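## Task

Take exactly one steel bushing off the turntable and put it in the crate, with every other bushing still on the turntable. The crate must stay level and inside its corner guides. The result must hold without the robot supporting it, and nothing the robot is touching at the end may settle more than about a fingernail's width once released.

## Robot and tools

Robot: a single six-joint arm (yam_ultra) with a parallel two-finger gripper and one fisheye wrist camera, cam_wrist (616x616 pixels). Its joints, base outward, are waist, shoulder, elbow, wrist pitch, wrist yaw and wrist roll. One number drives both fingers together.

Frames: results report the hand in the scene frame. Its origin sits on the table top under the arm's base, +z is up, and looking along +x, +y points left. end_effector_position (metres) is the point midway between the finger pads, roughly 1 cm behind the tips; end_effector_quat_wxyz is its orientation. The arm's base may sit slightly tilted, and the printed position gets less accurate far from the base. Commands, however, use the gripper's own axes: its fingers extend along its +z, and they close and open along its y.

The command row: seven numbers, each between -1 and 1, in the order dx, dy, dz, rx, ry, rz, opening. The first six are an offset, not a pose: a displacement in the gripper's axes from the gripper pose shown in the most recent result that reports it (before any such result in the current scene, and for the second and later calls within one reply, the reference is where the hand is when that call begins). A value of 1.0 equals 0.6 m for dx, dy, dz and 180 degrees for the rotation; rx, ry, rz form a single rotation vector. Opening is absolute, not an offset: +1 means fully open (0.094 m gap), -1 means shut. All zeros are not a pause; they pull the hand back to the reference pose.

Tools:
- execute_actions {"actions": [...], "pictures": bool}. The list holds at most one entry. An empty list just returns the state. An action {"rows": [[7 numbers], ...], "steps": n} holds 1 to 15 rows and up to 15 steps of 1/30 s each (15 if steps is omitted); row k is applied at step k and the last row repeats. Every row counts from the same reference pose, not from the previous row. A wait {"steps": n} (up to 300) sends nothing and returns when n steps have passed since the prior result, with your reply time included. A refused call moves nothing.
- move {"target": [7 numbers], "speed": m/s}. target is one row as above. speed runs 0.002 to 0.5, default 0.25; rotation is capped at twice that in rad/s. The hand follows a straight path lasting 0.5 to 10 s (longer ones end early, short of target), turning the shorter way. The opening is applied at the start. It does not slow for obstacles, and faster contact or aiming deeper past a contact means a harder hit or push. Its extra line reports how it ended (done, off_target, moving, held, fault), any limits (paced = pose clipped; held = some steps blocked, after which the arm may speed up sharply) and the remaining distance to target.
- wait {"seconds": 0 to 10}: lets time pass with no new command.
- zoom_image {"camera": "cam_wrist", "region": [x0, y0, x1, y1]}: enlarges part of the latest image; pixel coordinates from the top-left, region no larger than 504 by 504.
- read_manual {"section": "licences"}: licence texts only.
- finished_scene {"scene": number}: ends and grades the current scene, irreversibly, and gives the next task. Replying with no tool call ends everything.

Reading results: the state line gives hand position and quaternion; grip_measured is the finger opening on the command scale; Joint positions and Joint velocities list the six joints (rad, rad/s) then the pad gap (m, m/s). "pose unreachable" means the clearance check changed or blocked a command; HELD marks each step where that happened. "Hand target" is where the controller is currently heading. FAULT and MOTOR HOT lines report stops and heating. Camera calibration changes are listed when they occur.

Motion behaviour: each step the commanded pose is limited to 70 mm and 16 degrees from the measured one, so a distant goal may need several calls; after an action the arm only continues to the last limited pose. Position wins over orientation when both cannot be met. The arm tends to finish a centimetre or more low and can keep sinking under repeated zero offsets; correct it by offsetting back up to the wanted height.

Gripping: to hold a bushing, command an opening around 0.03 below grip_measured (less for a lighter hold). Readings can be off by about 1 mm. Pads push roughly 50 to 62 N each.

Avoid: dropping or slamming bushings, fast contact, pressing hard into the turntable, crate or table, tipping the crate or shoving it out of its corner guides, and knocking anything off the table or extra bushings off the turntable. Expect occasional tugs on a held part or pushes on loose items. Lower each bushing gently into the crate, open the fingers, and lift clear so nothing depends on the gripper. Holding loads heats the motors: at 90 °C the arm pauses, at 100 °C it drops everything, so do not linger while carrying.

Each tool is called after "Emit:" in YAML: its name, and indented under it one key for each argument.

## Session

Emit:
execute_actions:
  actions: []

Scene clock: 0.00 s of 7600.00 s.
end_effector_position=(+0.3754, -0.0908, +0.1787) grip_measured=+1.000 end_effector_quat_wxyz=(-0.032, +0.733, -0.679, +0.032)
Joint positions: [-0.347  1.752  1.177 -0.685 -0.217 -1.956  0.094]
Joint velocities: [-0.002  0.002  0.002  0.007 -0.051 -0.037  0.   ]
Hand target: +0.380, -0.091, +0.187; -0.040, +0.732, -0.679, +0.039

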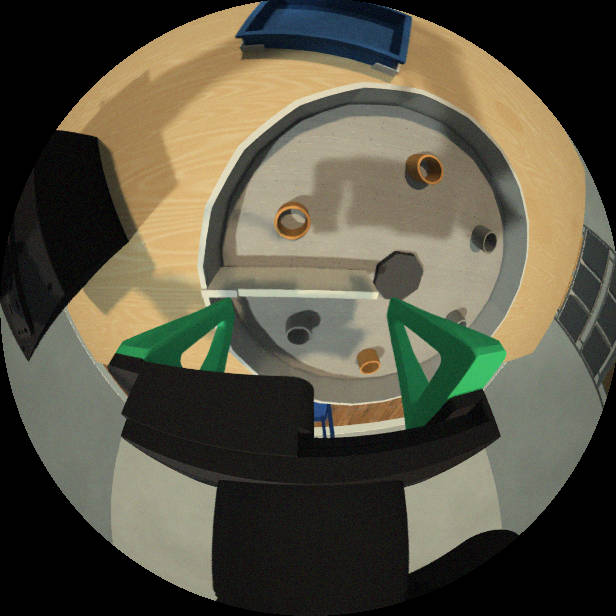

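Emit:
wait:
  seconds: 2

Emit:
zoom_image:
  camera: "cam_wrist"
  region: [170,0,570,400]

Scene clock: 4.53 s of 7600.00 s.
end_effector_position=(+0.3754, -0.0908, +0.1787) grip_measured=+1.000 end_effector_quat_wxyz=(-0.032, +0.733, -0.679, +0.032)
Joint positions: [-0.347  1.752  1.177 -0.685 -0.217 -1.956  0.094]
Joint velocities: [ 0.002 -0.002 -0.027 -0.022  0.022 -0.037  0.   ]
Hand target: +0.380, -0.091, +0.187; -0.040, +0.732, -0.679, +0.039
Steps of this call (steps 1 to 136: nothing new was sent). Readings (end_effector_position):
1: (+0.3754, -0.0908, +0.1787)
2: (+0.3754, -0.0908, +0.1787)
4: (+0.3754, -0.0908, +0.1787)
8: (+0.3754, -0.0908, +0.1787)
136: the state above

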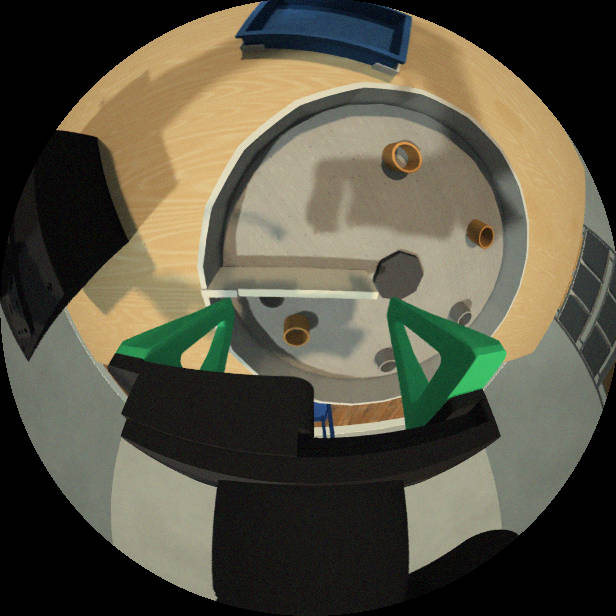

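Region (170, 0, 570, 400) of cam_wrist's 616x616 image, scaled by 1.260, with more detail than that image has.

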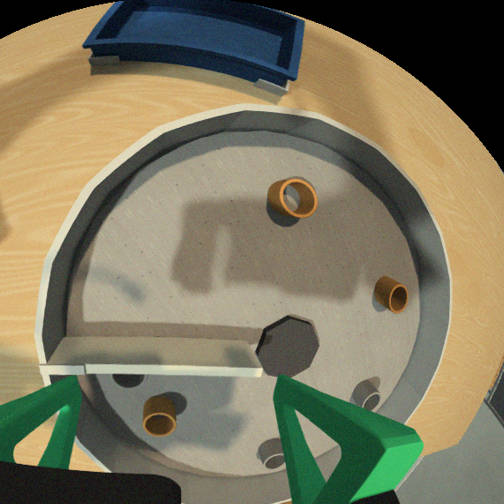

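Emit:
move:
  target: [-0.158,-0.208,0.05,-0.022,-0.022,0.475,1]
  speed: 0.4

Scene clock: 17.93 s of 7600.00 s.
end_effector_position=(+0.4830, +0.0095, +0.1454) grip_measured=+1.000 end_effector_quat_wxyz=(+0.026, -0.077, +0.996, +0.044)
Joint positions: [-0.06   2.119  1.715 -0.857 -0.208 -0.191  0.094]
Joint velocities: [-0.027  0.002 -0.017  0.051  0.051  0.066  0.   ]
Hand target: +0.495, +0.013, +0.157; +0.043, -0.078, +0.995, +0.045
Off the commanded pose: 0.019 m, 2 deg.
move: off_target
camera_calibration (this result's frames):
cam_wrist: T_world_to_cam=[[0.159077, -0.983079, -0.0908285, -0.05597], [-0.825288, -0.182906, 0.534271, 0.327057], [-0.541844, -0.0100304, -0.840419, 0.506083], [0, 0, 0, 1]] pos_world=[0.553037, 0.00987391, 0.245501]

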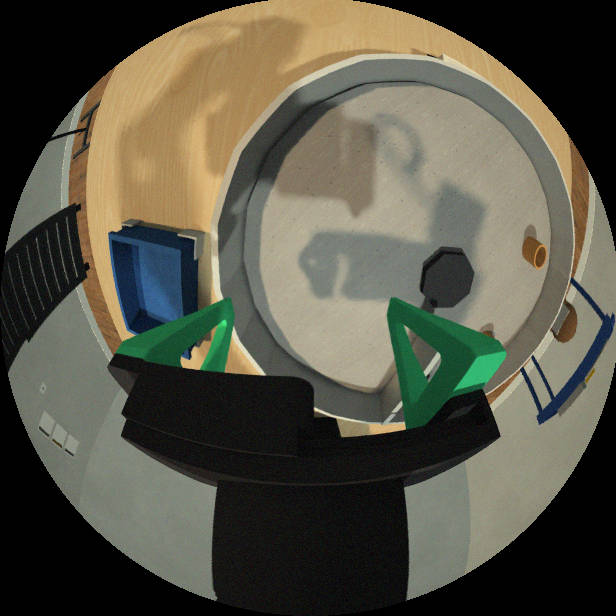

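Emit:
move:
  target: [0.21,-0.297,-0.12,0.033,-0.014,0.55,1]
  speed: 0.4

Scene clock: 25.77 s of 7600.00 s.
end_effector_position=(+0.3738, -0.1871, +0.1834) grip_measured=+1.000 end_effector_quat_wxyz=(-0.008, +0.705, +0.709, -0.001)
Joint positions: [-0.574  1.998  1.513 -0.926 -0.232  1.008  0.094]
Joint velocities: [-0.002  0.017 -0.012 -0.051 -0.066  0.037  0.   ]
Hand target: +0.381, -0.193, +0.199; +0.010, +0.709, +0.706, +0.001
Off the commanded pose: 0.015 m, 2 deg.
move: off_target
camera_calibration (this result's frames):
cam_wrist: T_world_to_cam=[[-0.999937, -0.00984622, 0.0054147, 0.369309], [-0.00470601, 0.804524, 0.593902, 0.0477774], [-0.0102039, 0.593839, -0.804519, 0.384586], [0, 0, 0, 1]] pos_world=[0.373435, -0.263184, 0.279032]

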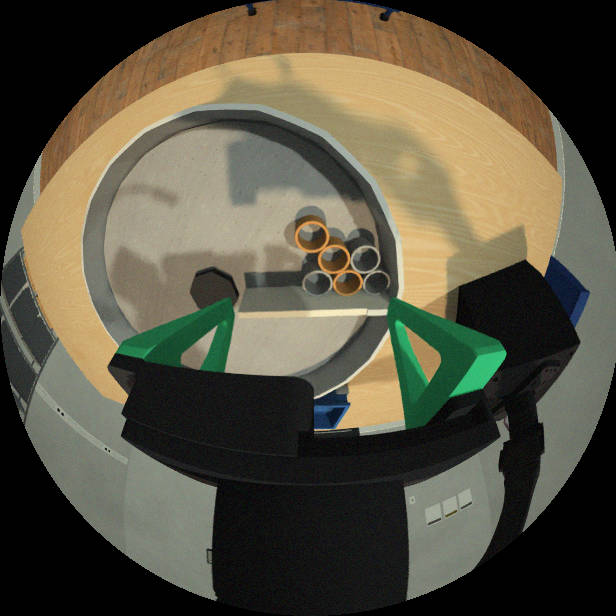

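Emit:
move:
  target: [0.05,0.012,0.075,0,0.13,0,-0.65]

Emit:
zoom_image:
  camera: "cam_wrist"
  region: [200,180,420,400]

Scene clock: 35.47 s of 7600.00 s.
end_effector_position=(+0.3712, -0.1482, +0.1260) grip_measured=-0.647 end_effector_quat_wxyz=(-0.164, +0.690, +0.692, +0.136)
Joint positions: [-0.597  2.286  1.667 -1.089 -0.558  0.87   0.017]
Joint velocities: [-0.022 -0.007  0.002  0.066 -0.022 -0.007  0.   ]
Hand target: +0.379, -0.157, +0.138; -0.149, +0.692, +0.692, +0.143
Off the commanded pose: 0.018 m, 1 deg.
move: off_target
camera_calibration (this result's frames):
cam_wrist: T_world_to_cam=[[-0.999541, -0.0110704, 0.0282155, 0.36422], [0.019045, 0.494788, 0.868805, -0.0387304], [-0.0235787, 0.868943, -0.49435, 0.321896], [0, 0, 0, 1]] pos_world=[0.37238, -0.256514, 0.182502]

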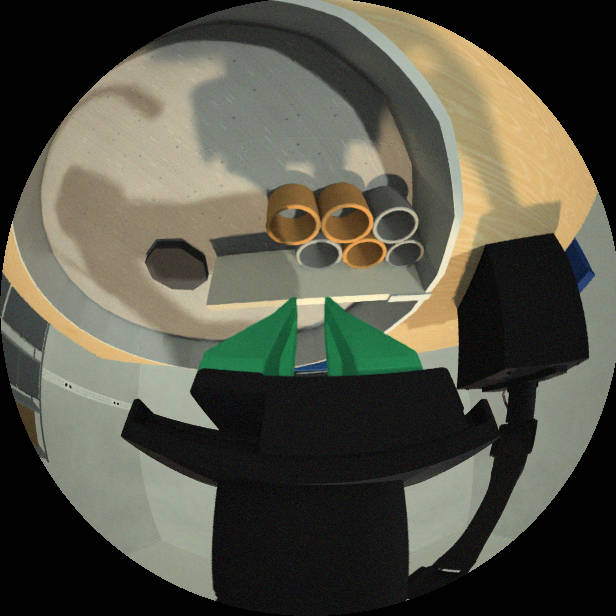

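Region (200, 180, 420, 400) of cam_wrist's 616x616 image, scaled by 2.291, with more detail than that image has.

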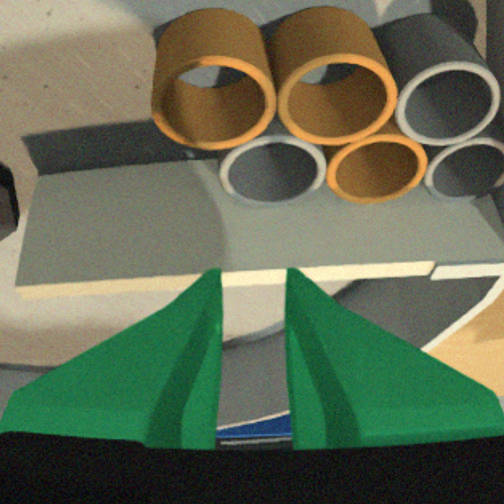

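Emit:
move:
  target: [-0.032,0.027,0.016,0,0.01,0,-0.68]
  speed: 0.1

Emit:
zoom_image:
  camera: "cam_wrist"
  region: [200,180,420,400]

Scene clock: 42.40 s of 7600.00 s.
end_effector_position=(+0.3778, -0.1577, +0.0986) grip_measured=-0.677 end_effector_quat_wxyz=(-0.183, +0.689, +0.687, +0.141)
Joint positions: [-0.597  2.423  1.792 -1.12  -0.572  0.856  0.015]
Joint velocities: [-0.002  0.002  0.017 -0.022 -0.081 -0.007  0.001]
Hand target: +0.386, -0.162, +0.108; -0.174, +0.688, +0.689, +0.147
Off the commanded pose: 0.014 m, 1 deg.
move: off_target
camera_calibration (this result's frames):
cam_wrist: T_world_to_cam=[[-0.998751, -0.0102832, 0.0489035, 0.369267], [0.038527, 0.464812, 0.884571, -0.0239969], [-0.0318271, 0.885349, -0.463835, 0.319461], [0, 0, 0, 1]] pos_world=[0.379898, -0.267884, 0.151346]

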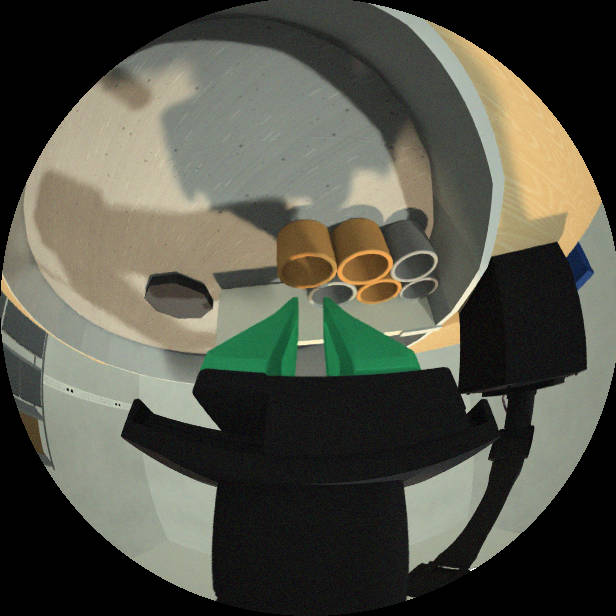

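Region (200, 180, 420, 400) of cam_wrist's 616x616 image, scaled by 2.291, with more detail than that image has.

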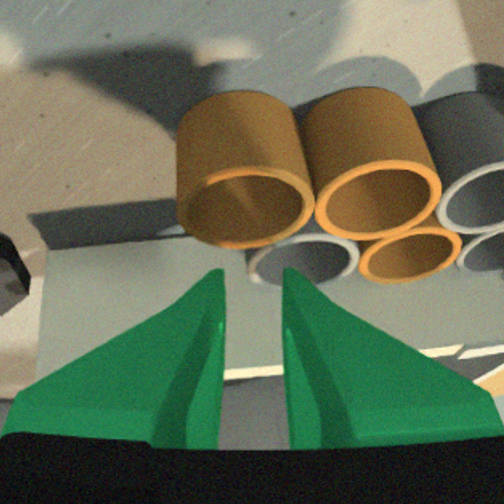

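Emit:
move:
  target: [-0.004,0.014,0.021,0,-0.01,0,-0.68]
  speed: 0.04

Emit:
zoom_image:
  camera: "cam_wrist"
  region: [200,180,420,400]

Scene clock: 47.07 s of 7600.00 s.
end_effector_position=(+0.3824, -0.1520, +0.0905) grip_measured=-0.677 end_effector_quat_wxyz=(-0.183, +0.693, +0.683, +0.137)
Joint positions: [-0.575  2.435  1.792 -1.094 -0.569  0.895  0.015]
Joint velocities: [-0.017 -0.007 -0.002  0.051 -0.007  0.037  0.002]
Hand target: +0.385, -0.154, +0.086; -0.173, +0.691, +0.690, +0.130
Off the commanded pose: 0.006 m, 2 deg.
move: done
camera_calibration (this result's frames):
cam_wrist: T_world_to_cam=[[-0.998319, -0.000523758, 0.0579513, 0.374815], [0.0509289, 0.469267, 0.881586, -0.0234723], [-0.0276564, 0.883056, -0.468452, 0.309245], [0, 0, 0, 1]] pos_world=[0.383933, -0.261869, 0.143838]

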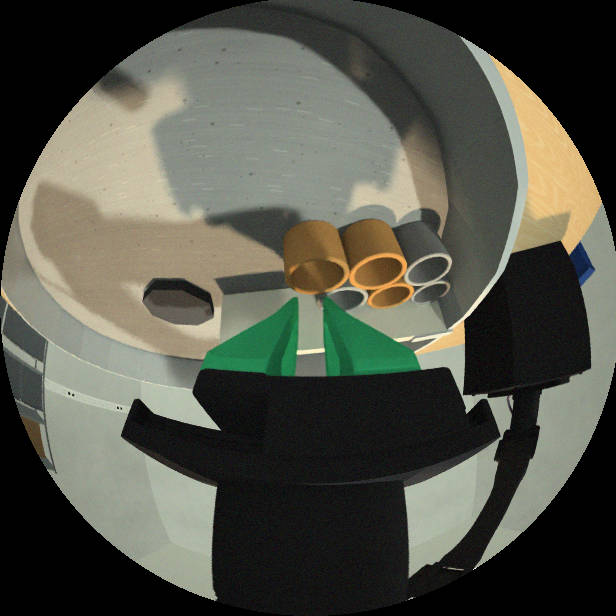

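Region (200, 180, 420, 400) of cam_wrist's 616x616 image, scaled by 2.291, with more detail than that image has.

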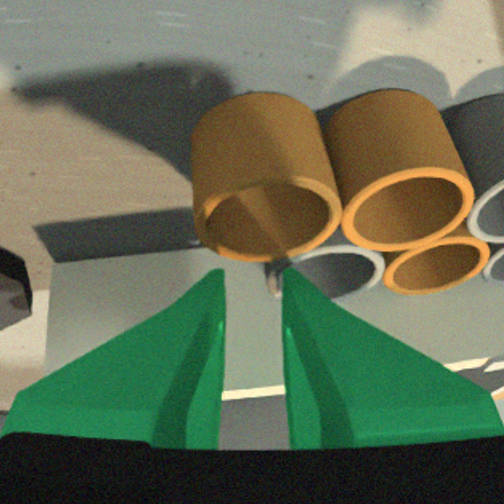

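Emit:
execute_actions:
  actions:
    - {"rows":[[0.004,0,-0.014,0,0,0,-0.68],[0.004,0,-0.014,0,0,0,-0.68],[0.004,0,-0.014,0,0,0,-0.68],[0.004,-0.004,-0.014,0,0,0,-0.68],[0.004,-0.008,-0.014,0,0,0,-0.68],[0.004,-0.012,-0.014,0,0,0,-0.68]]}

Emit:
zoom_image:
  camera: "cam_wrist"
  region: [200,180,420,400]

Scene clock: 51.37 s of 7600.00 s.
end_effector_position=(+0.3763, -0.1487, +0.0888) grip_measured=-0.677 end_effector_quat_wxyz=(-0.192, +0.691, +0.683, +0.136)
Joint positions: [-0.575  2.435  1.776 -1.1   -0.569  0.883  0.015]
Joint velocities: [ 0.007 -0.002  0.012  0.022  0.007 -0.066  0.   ]
Hand target: +0.376, -0.153, +0.099; -0.183, +0.693, +0.683, +0.137
Off the commanded pose: 0.012 m, 1 deg.
Steps of this call (steps 1 to 114: nothing new was sent; steps 115 to 129: all 15 steps of this action). Readings (end_effector_position):
115: (+0.3822, -0.1518, +0.0906)
116: (+0.3819, -0.1516, +0.0907)
118: (+0.3814, -0.1512, +0.0909)
122: (+0.3802, -0.1506, +0.0904)
129: the state above
camera_calibration (this result's frames):
cam_wrist: T_world_to_cam=[[-0.997457, -0.00739034, 0.0708915, 0.366313], [0.0596149, 0.458665, 0.886607, -0.0285356], [-0.0390678, 0.888579, -0.457058, 0.309464], [0, 0, 0, 1]] pos_world=[0.379173, -0.259188, 0.140774]

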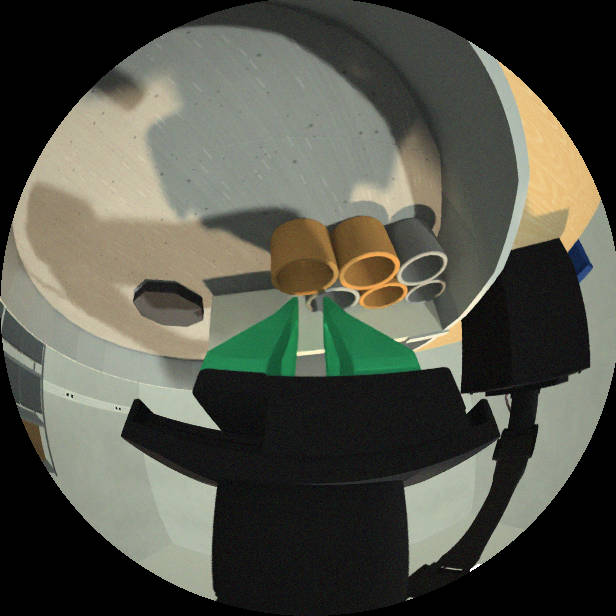

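Region (200, 180, 420, 400) of cam_wrist's 616x616 image, scaled by 2.291, with more detail than that image has.

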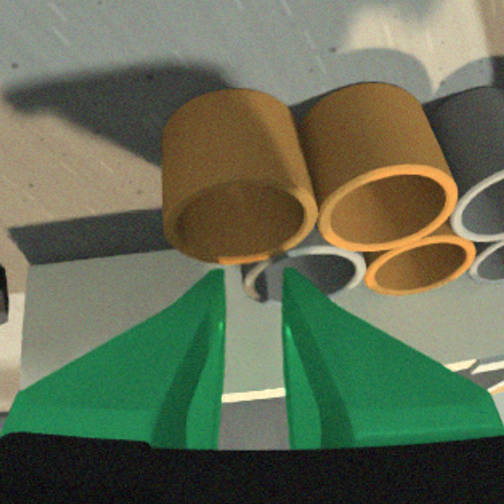

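Emit:
move:
  target: [-0.012,0,0.016,0,-0.01,0,-0.68]
  speed: 0.03

Emit:
zoom_image:
  camera: "cam_wrist"
  region: [200,180,420,400]

Scene clock: 54.63 s of 7600.00 s.
end_effector_position=(+0.3771, -0.1470, +0.0828) grip_measured=-0.677 end_effector_quat_wxyz=(-0.189, +0.692, +0.684, +0.133)
Joint positions: [-0.565  2.438  1.763 -1.07  -0.565  0.899  0.015]
Joint velocities: [ 0.002 -0.002 -0.012  0.007 -0.022 -0.037 -0.   ]
Hand target: +0.375, -0.151, +0.077; -0.182, +0.693, +0.686, +0.125
Off the commanded pose: 0.007 m, 1 deg.
move: done
camera_calibration (this result's frames):
cam_wrist: T_world_to_cam=[[-0.997511, -0.00575943, 0.0702789, 0.36787], [0.0594928, 0.46629, 0.882629, -0.0224974], [-0.0378538, 0.884613, -0.464787, 0.304906], [0, 0, 0, 1]] pos_world=[0.379834, -0.257115, 0.13572]

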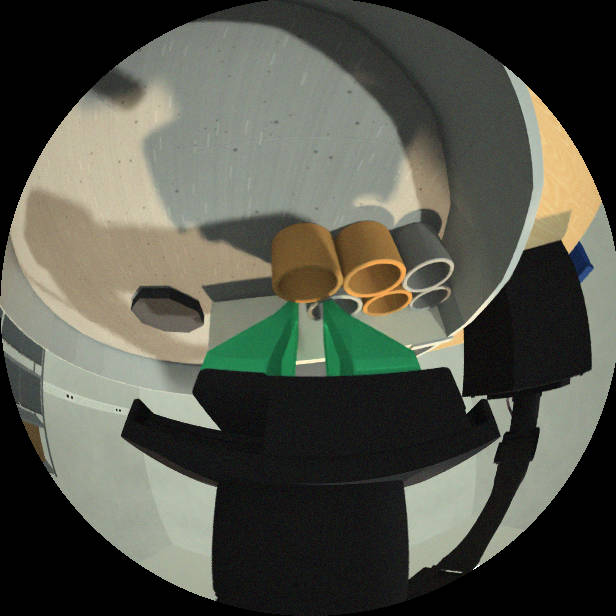

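Region (200, 180, 420, 400) of cam_wrist's 616x616 image, scaled by 2.291, with more detail than that image has.

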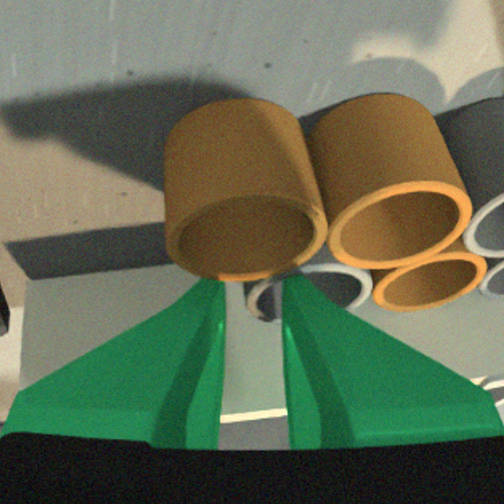

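Emit:
move:
  target: [-0.004,-0.005,0.02,0,-0.03,0,-0.68]
  speed: 0.03

Emit:
zoom_image:
  camera: "cam_wrist"
  region: [200,180,420,400]

Scene clock: 59.47 s of 7600.00 s.
end_effector_position=(+0.3743, -0.1433, +0.0775) grip_measured=-0.677 end_effector_quat_wxyz=(-0.169, +0.701, +0.684, +0.112)
Joint positions: [-0.542  2.389  1.673 -0.973 -0.521  0.962  0.015]
Joint velocities: [ 0.002 -0.007 -0.037  0.007 -0.095 -0.022 -0.   ]
Hand target: +0.373, -0.144, +0.072; -0.158, +0.697, +0.692, +0.101
Off the commanded pose: 0.006 m, 2 deg.
move: done
camera_calibration (this result's frames):
cam_wrist: T_world_to_cam=[[-0.997137, 0.00667089, 0.0753153, 0.366688], [0.0678443, 0.518658, 0.852286, -0.012715], [-0.0333774, 0.854956, -0.517626, 0.297169], [0, 0, 0, 1]] pos_world=[0.376419, -0.249918, 0.137042]

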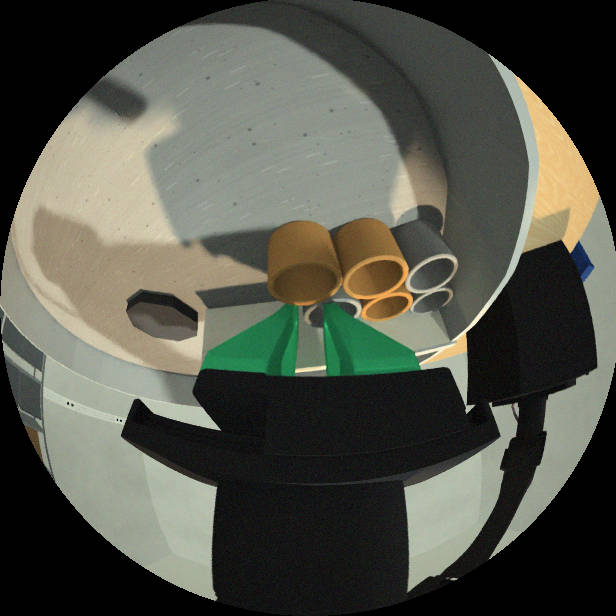

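Region (200, 180, 420, 400) of cam_wrist's 616x616 image, scaled by 2.291, with more detail than that image has.

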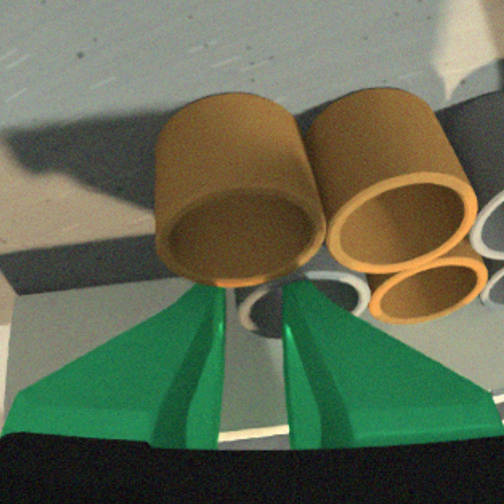

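Emit:
move:
  target: [-0.004,0.003,0.024,0,-0.025,0,-0.62]
  speed: 0.03

Emit:
move:
  target: [0,0.004,0,0,0,0,-1]

Emit:
zoom_image:
  camera: "cam_wrist"
  region: [200,180,420,400]

Scene clock: 63.00 s of 7600.00 s.
end_effector_position=(+0.3745, -0.1428, +0.0753) grip_measured=-0.622 end_effector_quat_wxyz=(-0.153, +0.710, +0.682, +0.089)
Joint positions: [-0.522  2.361  1.634 -0.922 -0.474  1.019  0.018]
Joint velocities: [ 0.007  0.002 -0.007  0.081  0.037  0.037  0.001]
Hand target: +0.374, -0.139, +0.064; -0.144, +0.704, +0.690, +0.084
Off the commanded pose: 0.012 m, 2 deg.
move: off_target
camera_calibration (this result's frames):
cam_wrist: T_world_to_cam=[[-0.995862, 0.0229269, 0.0879374, 0.36798], [0.0854928, 0.564481, 0.821007, -0.00882271], [-0.0308158, 0.825128, -0.564105, 0.293963], [0, 0, 0, 1]] pos_world=[0.376271, -0.246014, 0.14071]

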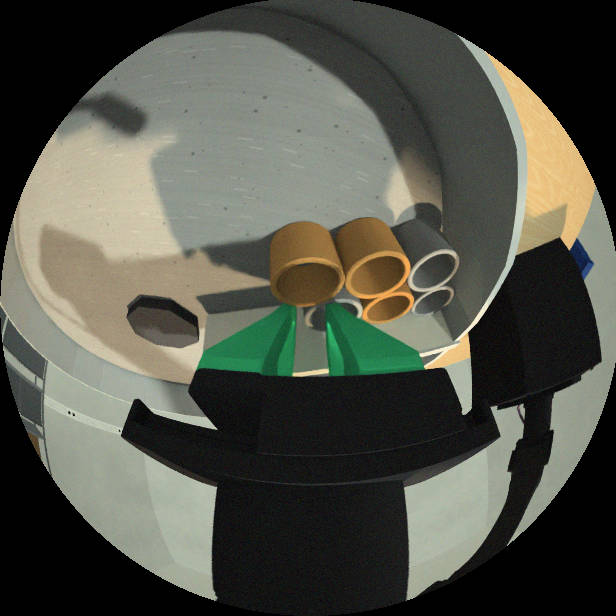

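Scene clock: 63.70 s of 7600.00 s.
end_effector_position=(+0.3782, -0.1443, +0.0778) grip_measured=-0.810 end_effector_quat_wxyz=(-0.147, +0.709, +0.684, +0.093)
Joint positions: [-0.523  2.355  1.636 -0.916 -0.479  1.017  0.009]
Joint velocities: [ 0.007 -0.002 -0.017 -0.022 -0.051 -0.022  0.001]
Hand target: +0.377, -0.143, +0.075; -0.153, +0.710, +0.682, +0.089
Off the commanded pose: 0.003 m, 1 deg.
move: done
camera_calibration (this result's frames):
cam_wrist: T_world_to_cam=[[-0.997155, 0.0212094, 0.0723306, 0.37292], [0.0715715, 0.567434, 0.820302, -0.00461938], [-0.0236447, 0.823146, -0.567338, 0.293937], [0, 0, 0, 1]] pos_world=[0.379139, -0.247242, 0.143578]

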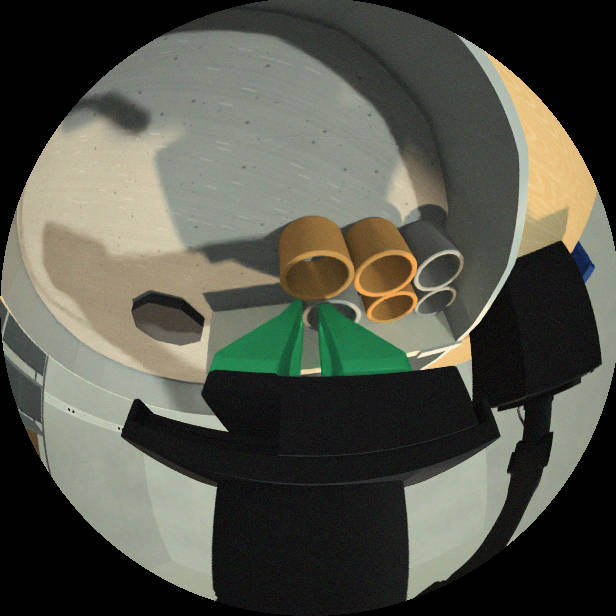

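Region (200, 180, 420, 400) of cam_wrist's 616x616 image, scaled by 2.291, with more detail than that image has.

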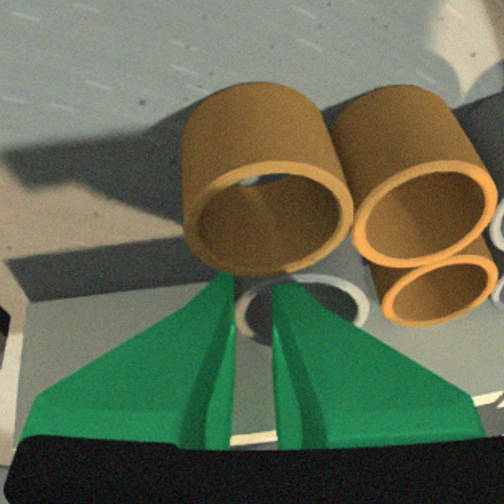

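Emit:
move:
  target: [-0.065,0.015,-0.17,0,0,0,-1]
  speed: 0.08

Scene clock: 66.97 s of 7600.00 s.
end_effector_position=(+0.3891, -0.2064, +0.1470) grip_measured=-0.810 end_effector_quat_wxyz=(-0.160, +0.707, +0.682, +0.095)
Joint positions: [-0.664  2.456  2.076 -1.355 -0.47   0.849  0.009]
Joint velocities: [-0.022  0.002 -0.002 -0.007  0.022 -0.007 -0.   ]
Hand target: +0.392, -0.216, +0.160; -0.146, +0.709, +0.684, +0.092
Off the commanded pose: 0.016 m, 2 deg.
move: off_target
camera_calibration (this result's frames):
cam_wrist: T_world_to_cam=[[-0.995994, 0.0174952, 0.0876872, 0.376586], [0.0828412, 0.549632, 0.831289, -0.0365392], [-0.0336522, 0.835223, -0.54888, 0.388223], [0, 0, 0, 1]] pos_world=[0.391169, -0.310758, 0.210441]

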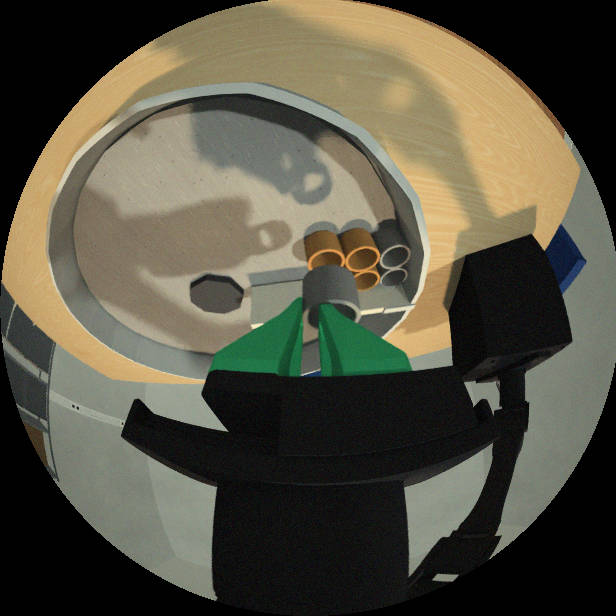

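Emit:
move:
  target: [0.713,-0.03,0.093,0,0,-0.2,-1]
  speed: 0.2

Scene clock: 75.13 s of 7600.00 s.
end_effector_position=(+0.3876, +0.2182, +0.2415) grip_measured=-0.810 end_effector_quat_wxyz=(-0.141, +0.460, +0.865, +0.139)
Joint positions: [ 0.354  1.831  1.615 -1.045 -0.398  1.336  0.009]
Joint velocities: [-0.007 -0.002 -0.007 -0.022 -0.022  0.066 -0.   ]
Hand target: +0.396, +0.219, +0.250; -0.129, +0.461, +0.866, +0.146
Off the commanded pose: 0.007 m, 2 deg.
move: done
camera_calibration (this result's frames):
cam_wrist: T_world_to_cam=[[-0.83475, -0.537581, -0.119161, 0.467947], [-0.372815, 0.392532, 0.84079, -0.139773], [-0.405218, 0.746274, -0.528085, 0.243881], [0, 0, 0, 1]] pos_world=[0.437334, 0.124423, 0.302071]

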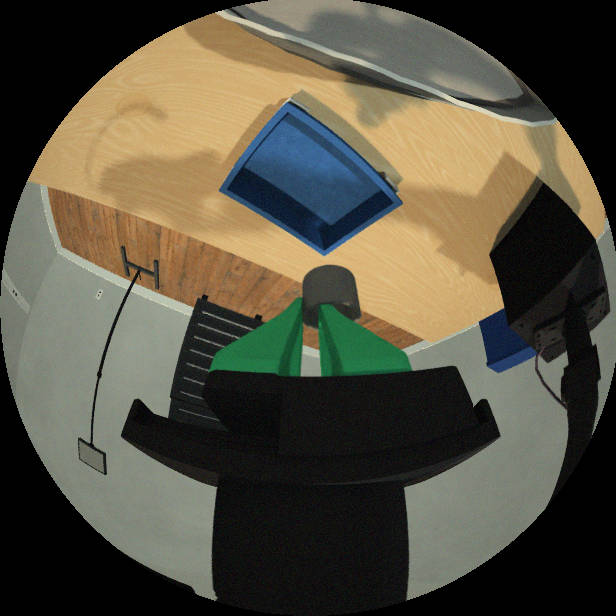

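Emit:
move:
  target: [-0.083,0.018,0.257,0,-0.01,0,-1]
  speed: 0.15

Scene clock: 83.50 s of 7600.00 s.
end_effector_position=(+0.3945, +0.2340, +0.0709) grip_measured=-0.810 end_effector_quat_wxyz=(-0.142, +0.467, +0.865, +0.119)
Joint positions: [ 0.394  2.21   1.532 -0.597 -0.361  1.383  0.009]
Joint velocities: [ 0.002  0.017 -0.007  0.022  0.007 -0.007 -0.001]
Hand target: +0.403, +0.241, +0.081; -0.129, +0.462, +0.867, +0.132
Off the commanded pose: 0.018 m, 2 deg.
move: off_target
camera_calibration (this result's frames):
cam_wrist: T_world_to_cam=[[-0.840245, -0.53598, -0.0819351, 0.461053], [-0.352305, 0.424823, 0.83391, -0.0151541], [-0.412151, 0.729555, -0.545784, 0.152635], [0, 0, 0, 1]] pos_world=[0.444968, 0.142197, 0.133719]

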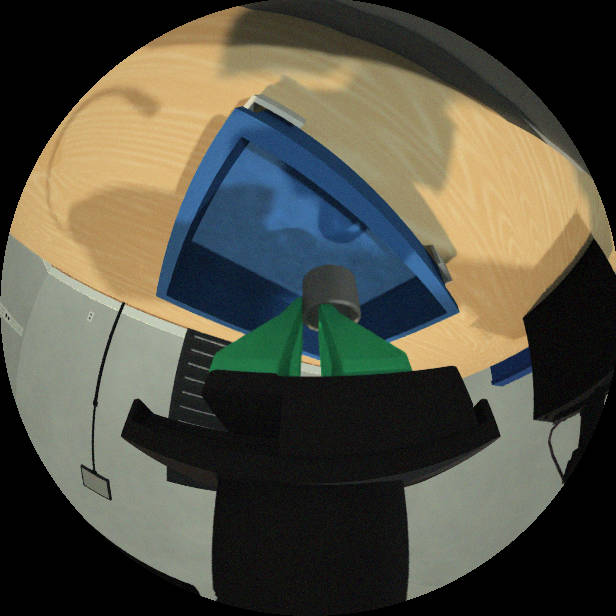

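Emit:
move:
  target: [-0.01,0.016,0.037,0,0,0,-1]
  speed: 0.03

Scene clock: 85.93 s of 7600.00 s.
end_effector_position=(+0.3874, +0.2315, +0.0402) grip_measured=-0.810 end_effector_quat_wxyz=(-0.156, +0.471, +0.862, +0.102)
Joint positions: [ 0.394  2.302  1.563 -0.582 -0.361  1.386  0.009]
Joint velocities: [-0.017 -0.002  0.007 -0.066 -0.007 -0.007 -0.   ]
Hand target: +0.402, +0.241, +0.049; -0.142, +0.467, +0.865, +0.119
Off the commanded pose: 0.021 m, 3 deg.
move: off_target
camera_calibration (this result's frames):
cam_wrist: T_world_to_cam=[[-0.843815, -0.535376, -0.0367268, 0.450662], [-0.31589, 0.440222, 0.840487, -0.00884417], [-0.433808, 0.720817, -0.540586, 0.144977], [0, 0, 0, 1]] pos_world=[0.440374, 0.140665, 0.102357]

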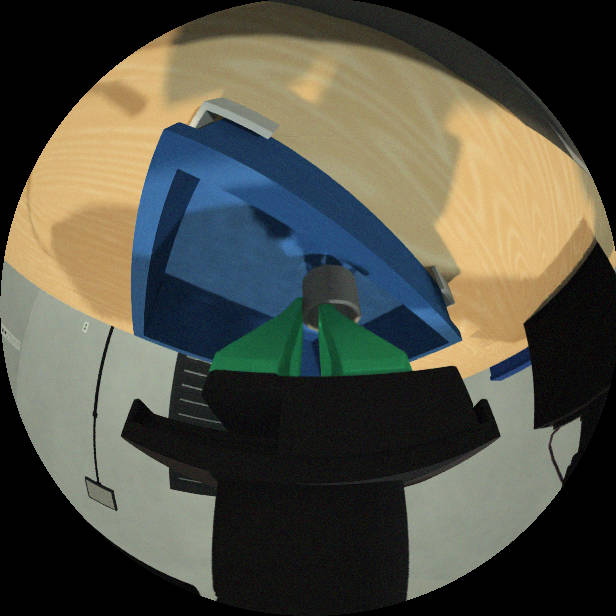

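Emit:
move:
  target: [0,0.016,0.007,0,0,0,-1]
  speed: 0.03

Emit:
move:
  target: [0,0.01,-0.01,0,0,0,-0.68]

Emit:
move:
  target: [0.05,0.02,-0.15,0,0,0,-0.68]
  speed: 0.1

Scene clock: 90.77 s of 7600.00 s.
end_effector_position=(+0.3860, +0.2312, +0.0305) grip_measured=-0.810 end_effector_quat_wxyz=(-0.162, +0.473, +0.861, +0.095)
Joint positions: [ 0.394  2.337  1.587 -0.589 -0.362  1.388  0.009]
Joint velocities: [-0.002  0.012 -0.022  0.022 -0.007  0.022 -0.001]
Hand target: +0.394, +0.238, +0.036; -0.156, +0.471, +0.862, +0.102
Off the commanded pose: 0.013 m, 1 deg.
move: off_target
camera_calibration (this result's frames):
cam_wrist: T_world_to_cam=[[-0.845149, -0.534197, -0.0188784, 0.448628], [-0.300771, 0.446058, 0.842952, -0.0082701], [-0.441881, 0.718099, -0.537657, 0.143016], [0, 0, 0, 1]] pos_world=[0.439867, 0.140645, 0.0923343]

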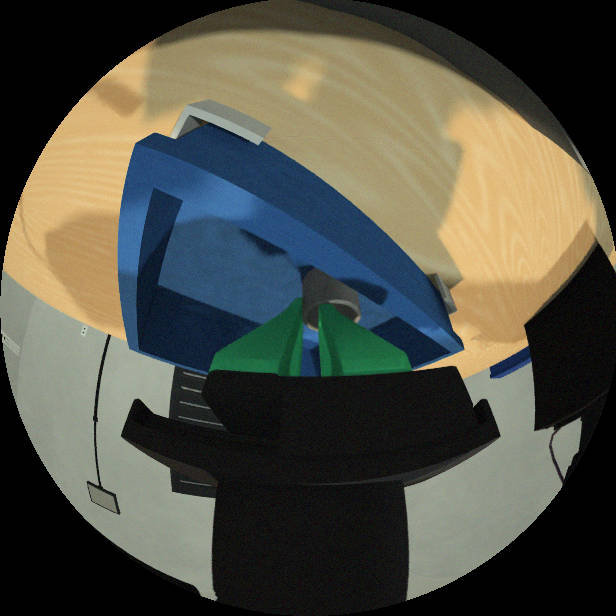

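Scene clock: 91.47 s of 7600.00 s.
end_effector_position=(+0.3860, +0.2314, +0.0316) grip_measured=-0.683 end_effector_quat_wxyz=(-0.164, +0.474, +0.860, +0.094)
Joint positions: [ 0.394  2.337  1.593 -0.598 -0.363  1.388  0.015]
Joint velocities: [ 0.002 -0.012  0.002 -0.051 -0.066  0.007 -0.002]
Hand target: +0.392, +0.233, +0.036; -0.162, +0.473, +0.861, +0.095
Off the commanded pose: 0.008 m, 0 deg.
move: done
camera_calibration (this result's frames):
cam_wrist: T_world_to_cam=[[-0.845244, -0.534159, -0.0153795, 0.448672], [-0.297285, 0.446114, 0.844158, -0.01071], [-0.444054, 0.718092, -0.535873, 0.144197], [0, 0, 0, 1]] pos_world=[0.440085, 0.140894, 0.0932123]

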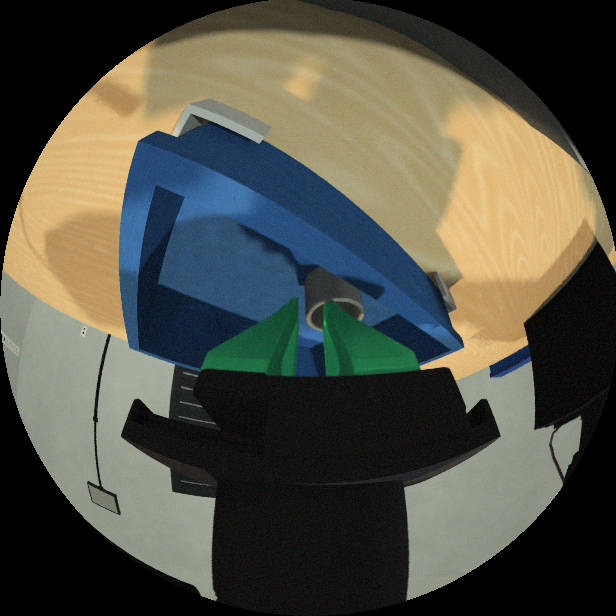

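Scene clock: 92.97 s of 7600.00 s.
end_effector_position=(+0.3872, +0.2309, +0.1082) grip_measured=-0.683 end_effector_quat_wxyz=(-0.176, +0.476, +0.858, +0.078)
Joint positions: [ 0.394  2.179  1.648 -0.852 -0.363  1.388  0.015]
Joint velocities: [-0.002 -0.002 -0.002  0.007 -0.051 -0.022 -0.   ]
Hand target: +0.400, +0.234, +0.127; -0.163, +0.474, +0.860, +0.094
Off the commanded pose: 0.021 m, 2 deg.
move: off_target
camera_calibration (this result's frames):
cam_wrist: T_world_to_cam=[[-0.844787, -0.534491, 0.0255831, 0.446093], [-0.264997, 0.459418, 0.847769, -0.0908264], [-0.464878, 0.709404, -0.529749, 0.195569], [0, 0, 0, 1]] pos_world=[0.443701, 0.141423, 0.16919]

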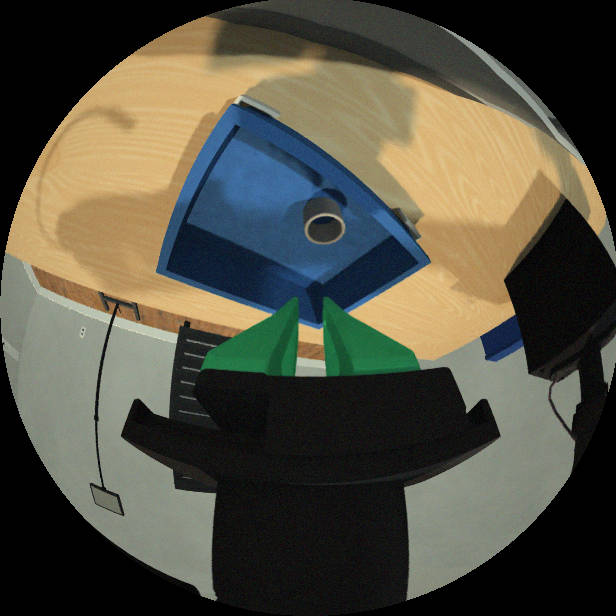

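Emit:
finished_scene:
  scene: 1

The scene is finished: the task was done.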